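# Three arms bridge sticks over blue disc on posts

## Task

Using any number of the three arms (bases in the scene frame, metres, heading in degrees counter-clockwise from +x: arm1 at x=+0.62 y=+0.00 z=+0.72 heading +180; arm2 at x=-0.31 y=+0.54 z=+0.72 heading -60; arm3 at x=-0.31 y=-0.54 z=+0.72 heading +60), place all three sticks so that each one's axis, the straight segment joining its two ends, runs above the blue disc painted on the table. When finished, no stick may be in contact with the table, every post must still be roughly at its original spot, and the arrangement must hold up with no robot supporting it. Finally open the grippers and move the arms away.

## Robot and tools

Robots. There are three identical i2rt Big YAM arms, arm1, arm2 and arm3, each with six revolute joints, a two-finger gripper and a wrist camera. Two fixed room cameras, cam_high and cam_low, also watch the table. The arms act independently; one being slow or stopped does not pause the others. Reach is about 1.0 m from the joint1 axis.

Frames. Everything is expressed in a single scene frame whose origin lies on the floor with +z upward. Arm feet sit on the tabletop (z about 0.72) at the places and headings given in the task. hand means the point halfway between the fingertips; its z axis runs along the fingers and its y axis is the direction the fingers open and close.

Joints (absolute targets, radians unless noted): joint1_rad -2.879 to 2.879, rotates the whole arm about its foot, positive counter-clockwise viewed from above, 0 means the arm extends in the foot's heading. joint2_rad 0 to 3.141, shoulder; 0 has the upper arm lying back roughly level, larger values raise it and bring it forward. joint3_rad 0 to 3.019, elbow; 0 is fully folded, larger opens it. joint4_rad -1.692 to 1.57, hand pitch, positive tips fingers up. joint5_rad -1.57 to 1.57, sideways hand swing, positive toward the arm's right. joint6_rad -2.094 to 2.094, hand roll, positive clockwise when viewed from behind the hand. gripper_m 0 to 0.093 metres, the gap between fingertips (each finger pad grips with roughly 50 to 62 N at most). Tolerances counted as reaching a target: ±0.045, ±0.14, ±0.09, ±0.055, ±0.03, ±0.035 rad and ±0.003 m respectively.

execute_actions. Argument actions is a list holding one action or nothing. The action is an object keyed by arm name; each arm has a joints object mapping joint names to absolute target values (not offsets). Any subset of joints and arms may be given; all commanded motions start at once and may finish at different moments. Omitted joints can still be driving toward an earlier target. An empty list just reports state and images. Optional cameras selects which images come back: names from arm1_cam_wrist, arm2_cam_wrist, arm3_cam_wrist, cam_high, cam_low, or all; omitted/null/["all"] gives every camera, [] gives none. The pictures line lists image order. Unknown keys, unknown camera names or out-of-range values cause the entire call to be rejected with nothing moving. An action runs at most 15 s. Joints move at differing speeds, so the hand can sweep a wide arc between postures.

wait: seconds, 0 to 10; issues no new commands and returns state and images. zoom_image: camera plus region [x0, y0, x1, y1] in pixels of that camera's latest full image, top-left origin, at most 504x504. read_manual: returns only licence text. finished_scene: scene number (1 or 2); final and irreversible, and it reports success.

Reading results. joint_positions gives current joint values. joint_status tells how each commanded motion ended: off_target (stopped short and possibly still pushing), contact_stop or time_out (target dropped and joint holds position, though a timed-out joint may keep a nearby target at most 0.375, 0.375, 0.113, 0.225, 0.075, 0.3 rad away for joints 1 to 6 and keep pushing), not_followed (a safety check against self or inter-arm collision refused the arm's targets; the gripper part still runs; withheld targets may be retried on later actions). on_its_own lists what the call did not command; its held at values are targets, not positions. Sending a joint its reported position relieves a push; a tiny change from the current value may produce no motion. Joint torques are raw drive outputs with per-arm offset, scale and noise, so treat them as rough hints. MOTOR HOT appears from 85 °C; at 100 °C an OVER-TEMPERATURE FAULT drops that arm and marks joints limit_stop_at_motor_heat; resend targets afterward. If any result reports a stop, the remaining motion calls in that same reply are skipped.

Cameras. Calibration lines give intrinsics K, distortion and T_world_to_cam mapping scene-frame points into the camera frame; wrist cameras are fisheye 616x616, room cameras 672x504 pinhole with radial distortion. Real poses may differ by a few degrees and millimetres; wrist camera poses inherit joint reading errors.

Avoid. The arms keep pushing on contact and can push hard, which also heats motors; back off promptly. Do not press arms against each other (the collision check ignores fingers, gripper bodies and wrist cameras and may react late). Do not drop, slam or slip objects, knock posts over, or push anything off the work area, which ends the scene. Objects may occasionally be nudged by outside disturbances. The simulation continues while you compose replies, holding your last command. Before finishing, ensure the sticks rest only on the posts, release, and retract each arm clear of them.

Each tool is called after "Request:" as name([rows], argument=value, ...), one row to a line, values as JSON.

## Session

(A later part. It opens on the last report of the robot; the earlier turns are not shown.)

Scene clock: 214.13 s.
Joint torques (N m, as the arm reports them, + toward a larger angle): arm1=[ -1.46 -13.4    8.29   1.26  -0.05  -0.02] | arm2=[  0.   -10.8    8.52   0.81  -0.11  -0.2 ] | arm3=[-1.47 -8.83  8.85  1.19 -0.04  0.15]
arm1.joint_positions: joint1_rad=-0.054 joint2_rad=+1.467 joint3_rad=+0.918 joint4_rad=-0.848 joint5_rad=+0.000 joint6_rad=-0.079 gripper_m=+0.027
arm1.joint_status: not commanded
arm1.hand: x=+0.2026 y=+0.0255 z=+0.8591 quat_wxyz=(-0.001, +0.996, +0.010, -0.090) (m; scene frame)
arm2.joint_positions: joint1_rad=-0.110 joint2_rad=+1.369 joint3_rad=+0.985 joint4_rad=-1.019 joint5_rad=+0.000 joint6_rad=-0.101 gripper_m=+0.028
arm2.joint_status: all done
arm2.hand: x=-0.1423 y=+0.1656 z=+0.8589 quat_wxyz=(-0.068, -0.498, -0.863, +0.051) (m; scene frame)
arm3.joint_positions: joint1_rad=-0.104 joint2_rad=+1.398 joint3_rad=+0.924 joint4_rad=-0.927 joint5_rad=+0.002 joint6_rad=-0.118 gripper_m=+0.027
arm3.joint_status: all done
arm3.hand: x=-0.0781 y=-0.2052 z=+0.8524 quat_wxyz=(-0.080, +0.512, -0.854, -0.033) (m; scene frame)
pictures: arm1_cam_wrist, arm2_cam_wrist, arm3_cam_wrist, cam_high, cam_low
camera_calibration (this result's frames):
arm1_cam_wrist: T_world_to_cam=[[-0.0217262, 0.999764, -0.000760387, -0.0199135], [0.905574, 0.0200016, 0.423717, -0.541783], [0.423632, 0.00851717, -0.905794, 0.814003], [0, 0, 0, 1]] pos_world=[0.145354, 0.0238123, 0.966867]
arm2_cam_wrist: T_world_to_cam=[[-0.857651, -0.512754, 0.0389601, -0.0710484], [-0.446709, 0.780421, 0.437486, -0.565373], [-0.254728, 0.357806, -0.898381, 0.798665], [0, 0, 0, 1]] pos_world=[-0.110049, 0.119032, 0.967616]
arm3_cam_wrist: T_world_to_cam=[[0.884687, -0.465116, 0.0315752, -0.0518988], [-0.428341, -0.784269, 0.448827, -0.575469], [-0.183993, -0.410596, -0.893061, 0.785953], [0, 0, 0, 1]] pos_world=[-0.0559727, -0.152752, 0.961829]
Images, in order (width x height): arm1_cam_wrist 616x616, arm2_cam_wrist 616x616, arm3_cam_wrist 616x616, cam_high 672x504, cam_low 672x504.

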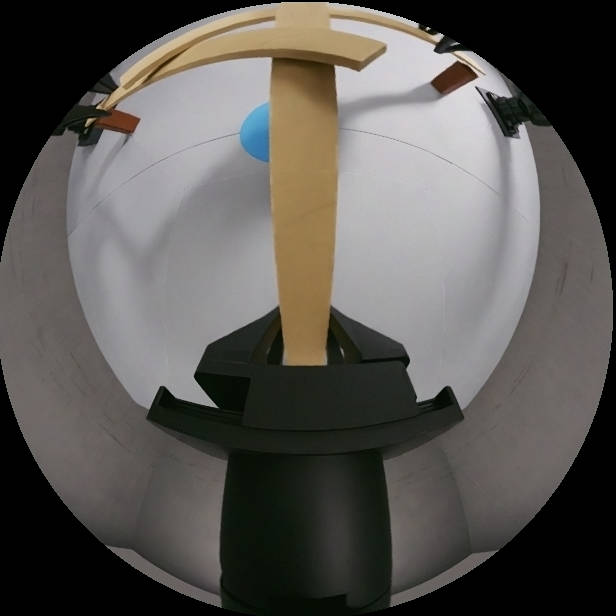

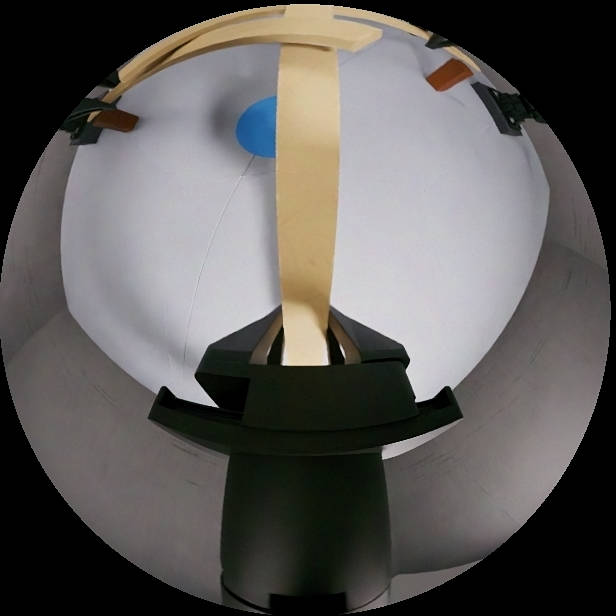

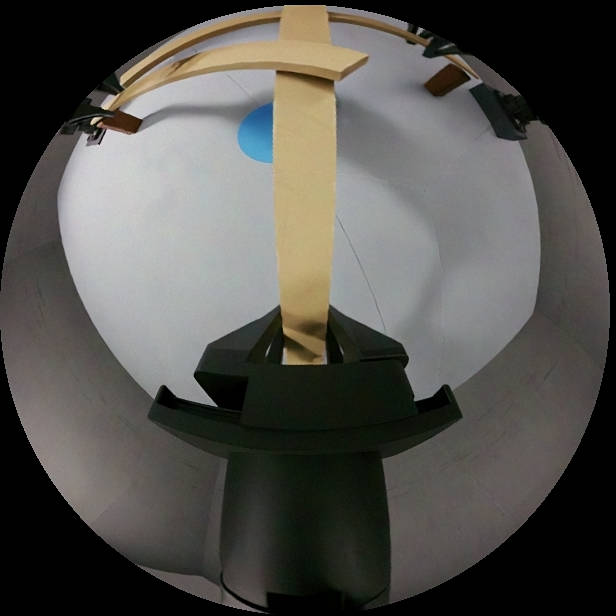

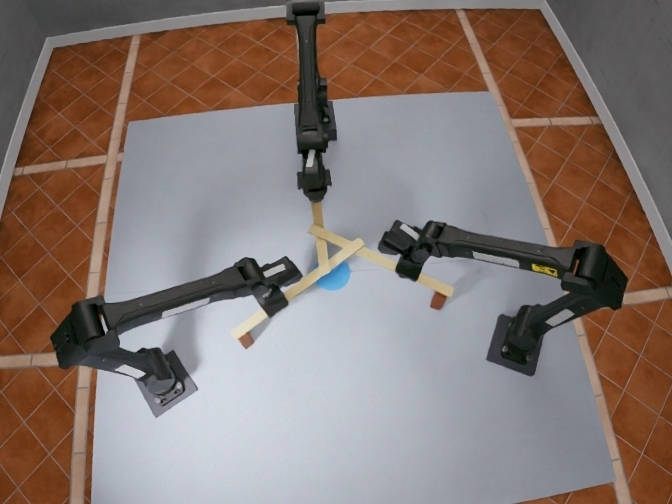

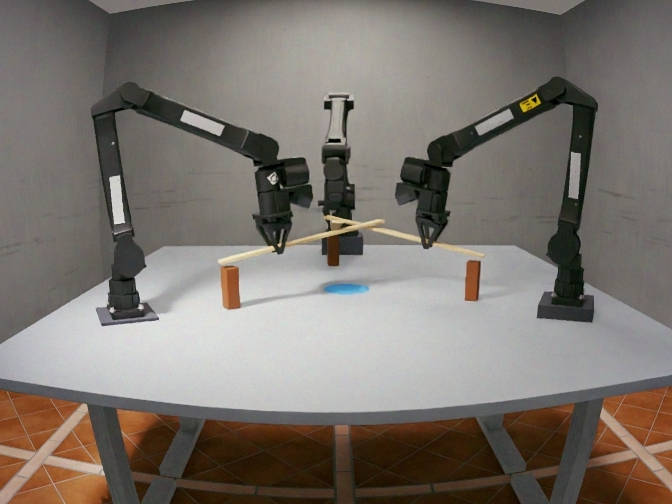

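Request:
execute_actions([
  {"arm1":{"joints":{"joint2_rad":1.512,"joint4_rad":-0.878}},"arm2":{"joints":{"joint2_rad":1.413}},"arm3":{"joints":{"joint2_rad":1.456,"joint4_rad":-0.895}}},
])

Request:
zoom_image(camera="cam_low", region=[205, 235, 275, 285])

Request:
zoom_image(camera="cam_low", region=[430, 230, 500, 280])

Request:
zoom_image(camera="cam_low", region=[310, 200, 394, 260])

Request:
zoom_image(camera="arm3_cam_wrist", region=[410, 20, 510, 120])

Request:
zoom_image(camera="arm2_cam_wrist", region=[410, 20, 510, 120])

Scene clock: 226.87 s.
Joint torques (N m, as the arm reports them, + toward a larger angle): arm1=[ -1.6  -14.06   7.98   0.27  -0.05  -0.02] | arm2=[  0.04 -11.     8.5    0.67  -0.11  -0.15] | arm3=[ -1.38 -10.26   8.61   1.11  -0.05   0.09]
arm1.joint_positions: joint1_rad=-0.054 joint2_rad=+1.511 joint3_rad=+0.918 joint4_rad=-0.870 joint5_rad=+0.000 joint6_rad=-0.079 gripper_m=+0.027
arm1.joint_status: all done
arm1.hand: x=+0.2107 y=+0.0248 z=+0.8411 quat_wxyz=(+0.002, +0.998, +0.010, -0.057) (m; scene frame)
arm2.joint_positions: joint1_rad=-0.110 joint2_rad=+1.406 joint3_rad=+0.983 joint4_rad=-1.018 joint5_rad=+0.000 joint6_rad=-0.108 gripper_m=+0.028
arm2.joint_status: all done
arm2.hand: x=-0.1427 y=+0.1665 z=+0.8438 quat_wxyz=(-0.052, -0.495, -0.866, +0.040) (m; scene frame)
arm3.joint_positions: joint1_rad=-0.104 joint2_rad=+1.445 joint3_rad=+0.924 joint4_rad=-0.907 joint5_rad=+0.002 joint6_rad=-0.117 gripper_m=+0.027
arm3.joint_status: all done
arm3.hand: x=-0.0763 y=-0.2027 z=+0.8350 quat_wxyz=(-0.068, +0.513, -0.856, -0.028) (m; scene frame)
pictures: arm1_cam_wrist, arm2_cam_wrist, arm3_cam_wrist, cam_high, cam_low
camera_calibration (this result's frames):
arm1_cam_wrist: T_world_to_cam=[[-0.0222664, 0.999734, -0.00598192, -0.0145697], [0.875884, 0.022392, 0.482001, -0.584277], [0.482007, 0.00549295, -0.87615, 0.757102], [0, 0, 0, 1]] pos_world=[0.146507, 0.0234902, 0.94487]
arm2_cam_wrist: T_world_to_cam=[[-0.85341, -0.520033, 0.035459, -0.0656401], [-0.444442, 0.761527, 0.47175, -0.585097], [-0.272328, 0.386837, -0.881019, 0.762651], [0, 0, 0, 1]] pos_world=[-0.108368, 0.116411, 0.950257]
arm3_cam_wrist: T_world_to_cam=[[0.884763, -0.465192, 0.0281354, -0.0489217], [-0.421904, -0.773862, 0.472372, -0.581934], [-0.197971, -0.429807, -0.88095, 0.756721], [0, 0, 0, 1]] pos_world=[-0.0524277, -0.147851, 0.942899]
Images, in order (width x height): arm1_cam_wrist 616x616, arm2_cam_wrist 616x616, arm3_cam_wrist 616x616, cam_high 672x504, cam_low 672x504.

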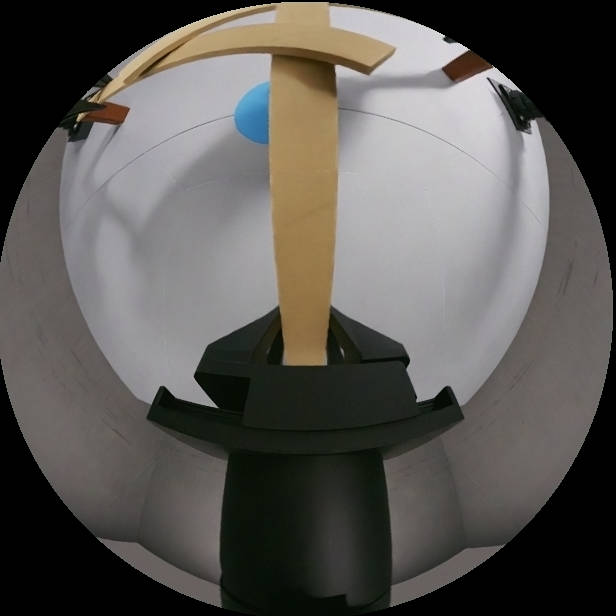

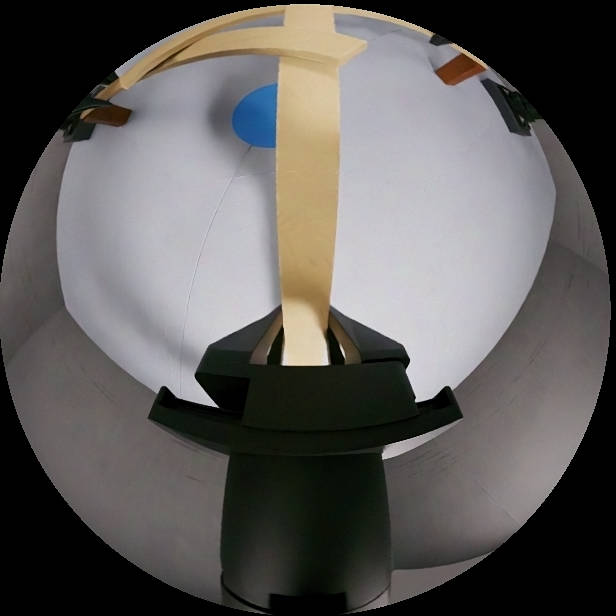

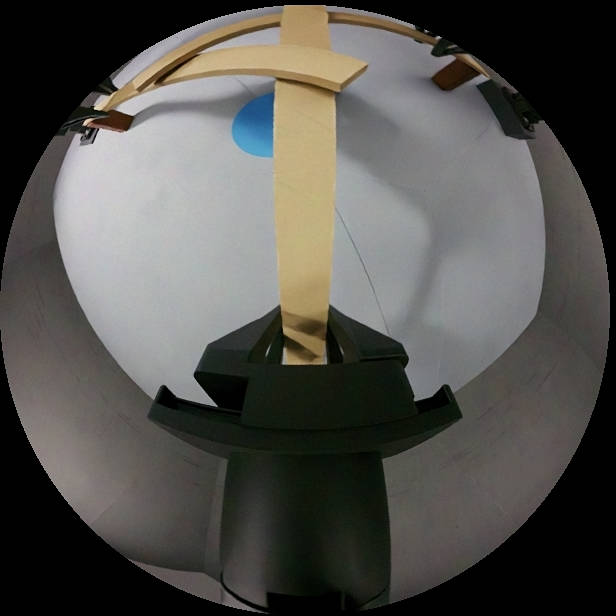

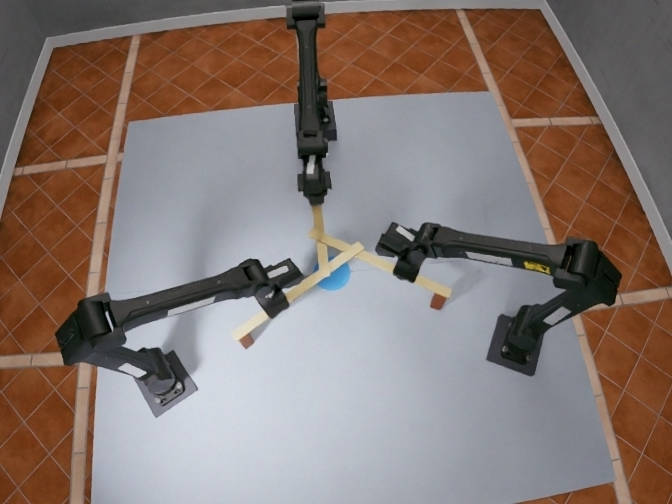

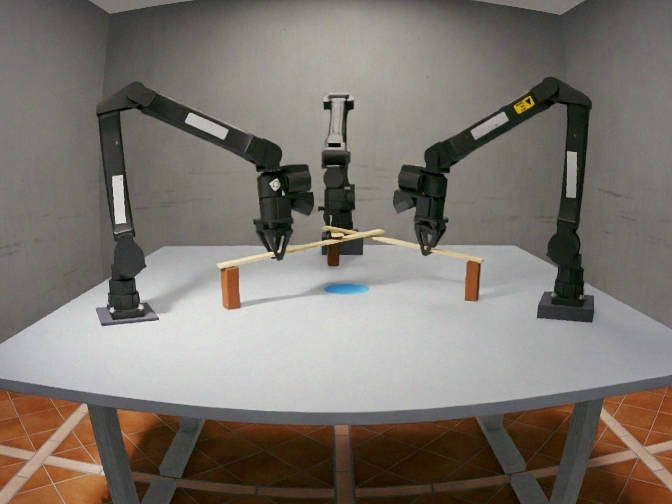

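Region (205, 235, 275, 285) of cam_low's 672x504 image, scaled by 7.200, with more detail than that image has; it fills the top 360 rows of this view, and the rest is white.

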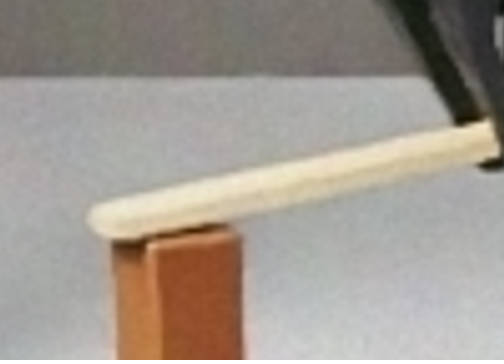

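Region (430, 230, 500, 280) of cam_low's 672x504 image, scaled by 7.200, with more detail than that image has; it fills the top 360 rows of this view, and the rest is white.

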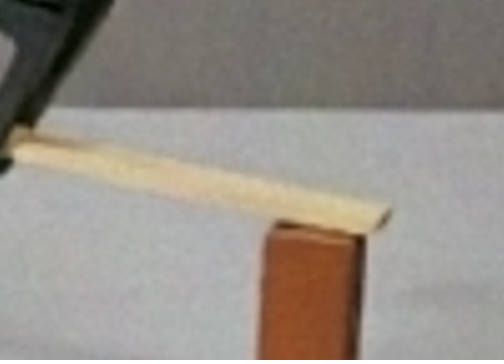

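Region (310, 200, 394, 260) of cam_low's 672x504 image, scaled by 6.000, with more detail than that image has; it fills the top 360 rows of this view, and the rest is white.

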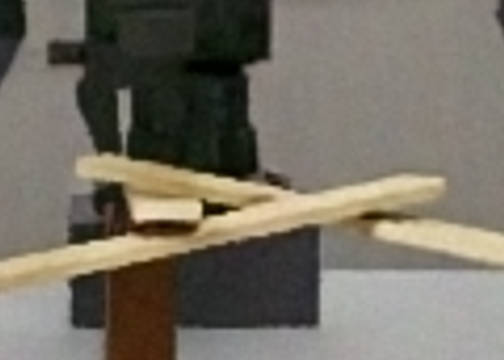

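Region (410, 20, 510, 120) of arm3_cam_wrist's 616x616 image, scaled by 5.040, with more detail than that image has.

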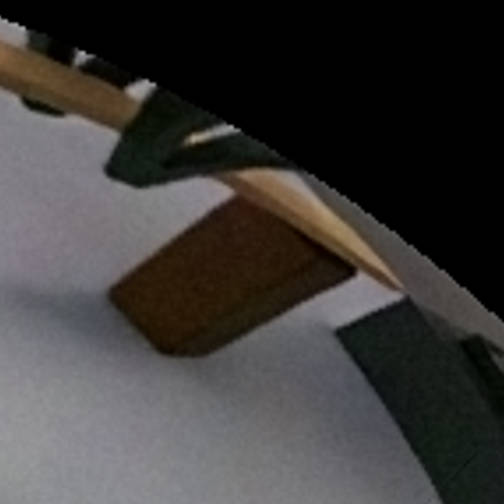

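Region (410, 20, 510, 120) of arm2_cam_wrist's 616x616 image, scaled by 5.040, with more detail than that image has.

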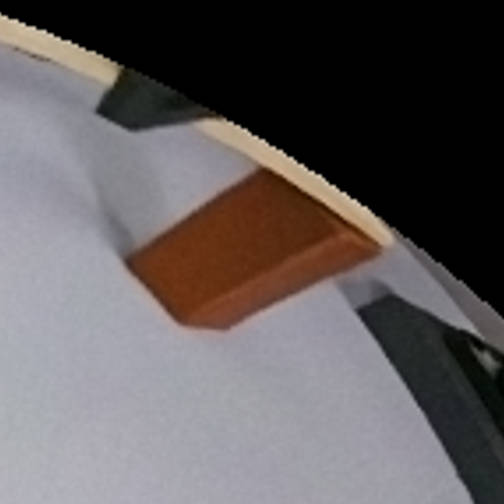

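Request:
execute_actions([
  {"arm1":{"joints":{"gripper_m":0.06}},"arm2":{"joints":{"gripper_m":0.06}},"arm3":{"joints":{"gripper_m":0.06}}},
], cameras=["cam_high","cam_low","arm1_cam_wrist"])

Scene clock: 228.70 s.
Joint torques (N m, as the arm reports them, + toward a larger angle): arm1=[ -1.45 -14.05   7.95   0.3   -0.05  -0.01] | arm2=[ -0.12 -11.08   8.49   0.68  -0.1   -0.14] | arm3=[ -1.57 -10.24   8.42   1.12  -0.08   0.16]
arm1.joint_positions: joint1_rad=-0.054 joint2_rad=+1.511 joint3_rad=+0.918 joint4_rad=-0.870 joint5_rad=+0.000 joint6_rad=-0.079 gripper_m=+0.060
arm1.joint_status: all done
arm1.hand: x=+0.2107 y=+0.0248 z=+0.8411 quat_wxyz=(+0.002, +0.998, +0.010, -0.057) (m; scene frame)
arm2.joint_positions: joint1_rad=-0.110 joint2_rad=+1.406 joint3_rad=+0.983 joint4_rad=-1.018 joint5_rad=+0.000 joint6_rad=-0.109 gripper_m=+0.060
arm2.joint_status: all done
arm2.hand: x=-0.1427 y=+0.1665 z=+0.8438 quat_wxyz=(-0.052, -0.495, -0.866, +0.040) (m; scene frame)
arm3.joint_positions: joint1_rad=-0.104 joint2_rad=+1.445 joint3_rad=+0.924 joint4_rad=-0.905 joint5_rad=+0.002 joint6_rad=-0.117 gripper_m=+0.060
arm3.joint_status: all done
arm3.hand: x=-0.0761 y=-0.2023 z=+0.8351 quat_wxyz=(-0.068, +0.513, -0.855, -0.028) (m; scene frame)
pictures: arm1_cam_wrist, cam_high, cam_low
camera_calibration (this result's frames):
arm1_cam_wrist: T_world_to_cam=[[-0.0226453, 0.999726, -0.00593812, -0.0145265], [0.875877, 0.0227029, 0.482001, -0.584283], [0.482003, 0.00571397, -0.876151, 0.757097], [0, 0, 0, 1]] pos_world=[0.146507, 0.0234613, 0.94487]
Images, in order (width x height): arm1_cam_wrist 616x616, cam_high 672x504, cam_low 672x504.

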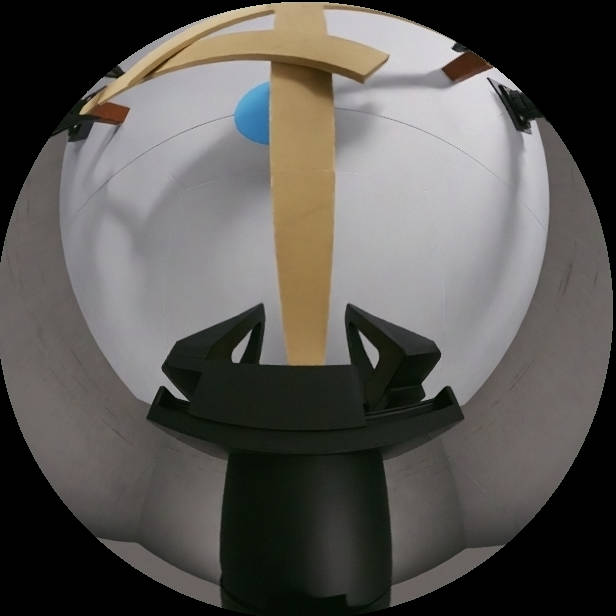

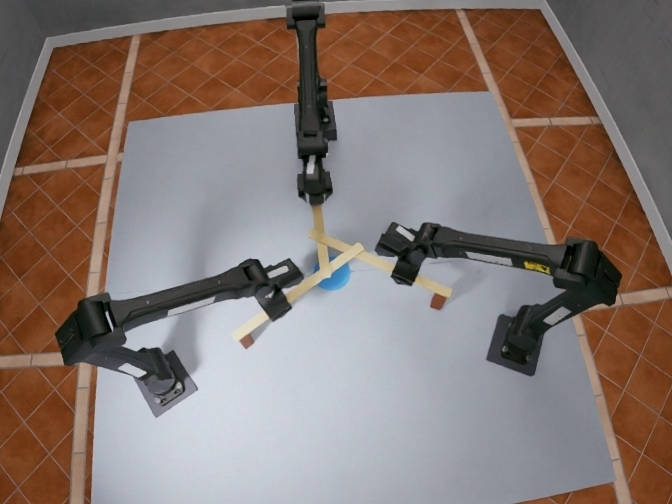

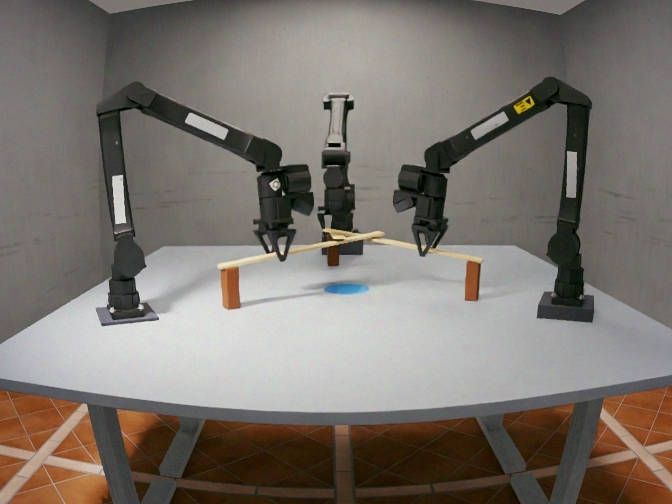

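The frame holds. Retract by raising the shoulders only.

Request:
execute_actions([
  {"arm1":{"joints":{"joint2_rad":0.9,"joint4_rad":-1.1}},"arm2":{"joints":{"joint2_rad":0.85,"joint4_rad":-1.2}},"arm3":{"joints":{"joint2_rad":0.85,"joint4_rad":-1.1}}},
], cameras=["cam_high","cam_low"])

Request:
zoom_image(camera="cam_high", region=[215, 140, 467, 360])

Scene clock: 232.63 s.
Joint torques (N m, as the arm reports them, + toward a larger angle): arm1=[-1.56 -4.86 10.44  0.85 -0.05 -0.01] | arm2=[-0.08 -2.7  10.54  0.63 -0.11 -0.13] | arm3=[-1.39 -2.94 10.67  1.24  0.    0.15]
arm1.joint_positions: joint1_rad=-0.054 joint2_rad=+0.892 joint3_rad=+0.918 joint4_rad=-1.089 joint5_rad=+0.000 joint6_rad=-0.079 gripper_m=+0.060
arm1.joint_status: all done
arm1.hand: x=+0.2841 y=+0.0230 z=+1.0489 quat_wxyz=(-0.012, +0.967, +0.009, -0.254) (m; scene frame)
arm2.joint_positions: joint1_rad=-0.110 joint2_rad=+0.842 joint3_rad=+0.974 joint4_rad=-1.191 joint5_rad=+0.000 joint6_rad=-0.109 gripper_m=+0.060
arm2.joint_status: all done
arm2.hand: x=-0.1781 y=+0.2468 z=+1.0234 quat_wxyz=(-0.205, -0.479, -0.840, +0.151) (m; scene frame)
arm3.joint_positions: joint1_rad=-0.104 joint2_rad=+0.838 joint3_rad=+0.924 joint4_rad=-1.092 joint5_rad=+0.002 joint6_rad=-0.117 gripper_m=+0.060
arm3.joint_status: all done
arm3.hand: x=-0.1210 y=-0.2659 z=+1.0361 quat_wxyz=(-0.256, +0.493, -0.823, -0.113) (m; scene frame)
pictures: cam_high, cam_low
Images, in order (width x height): cam_high 672x504, cam_low 672x504.

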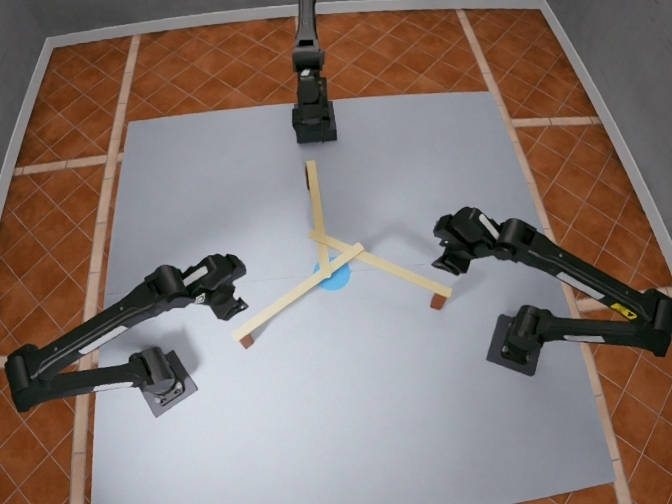

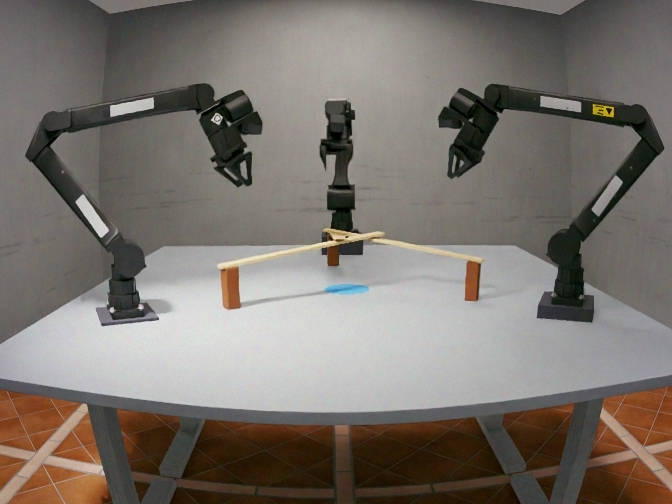

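Region (215, 140, 467, 360) of cam_high's 672x504 image, scaled by 2.000, with more detail than that image has; it fills the top 440 rows of this view, and the rest is white.

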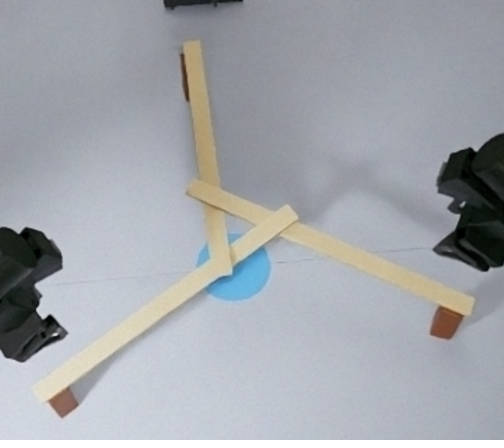

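Request:
finished_scene(scene=1)

The scene is finished: the task was done.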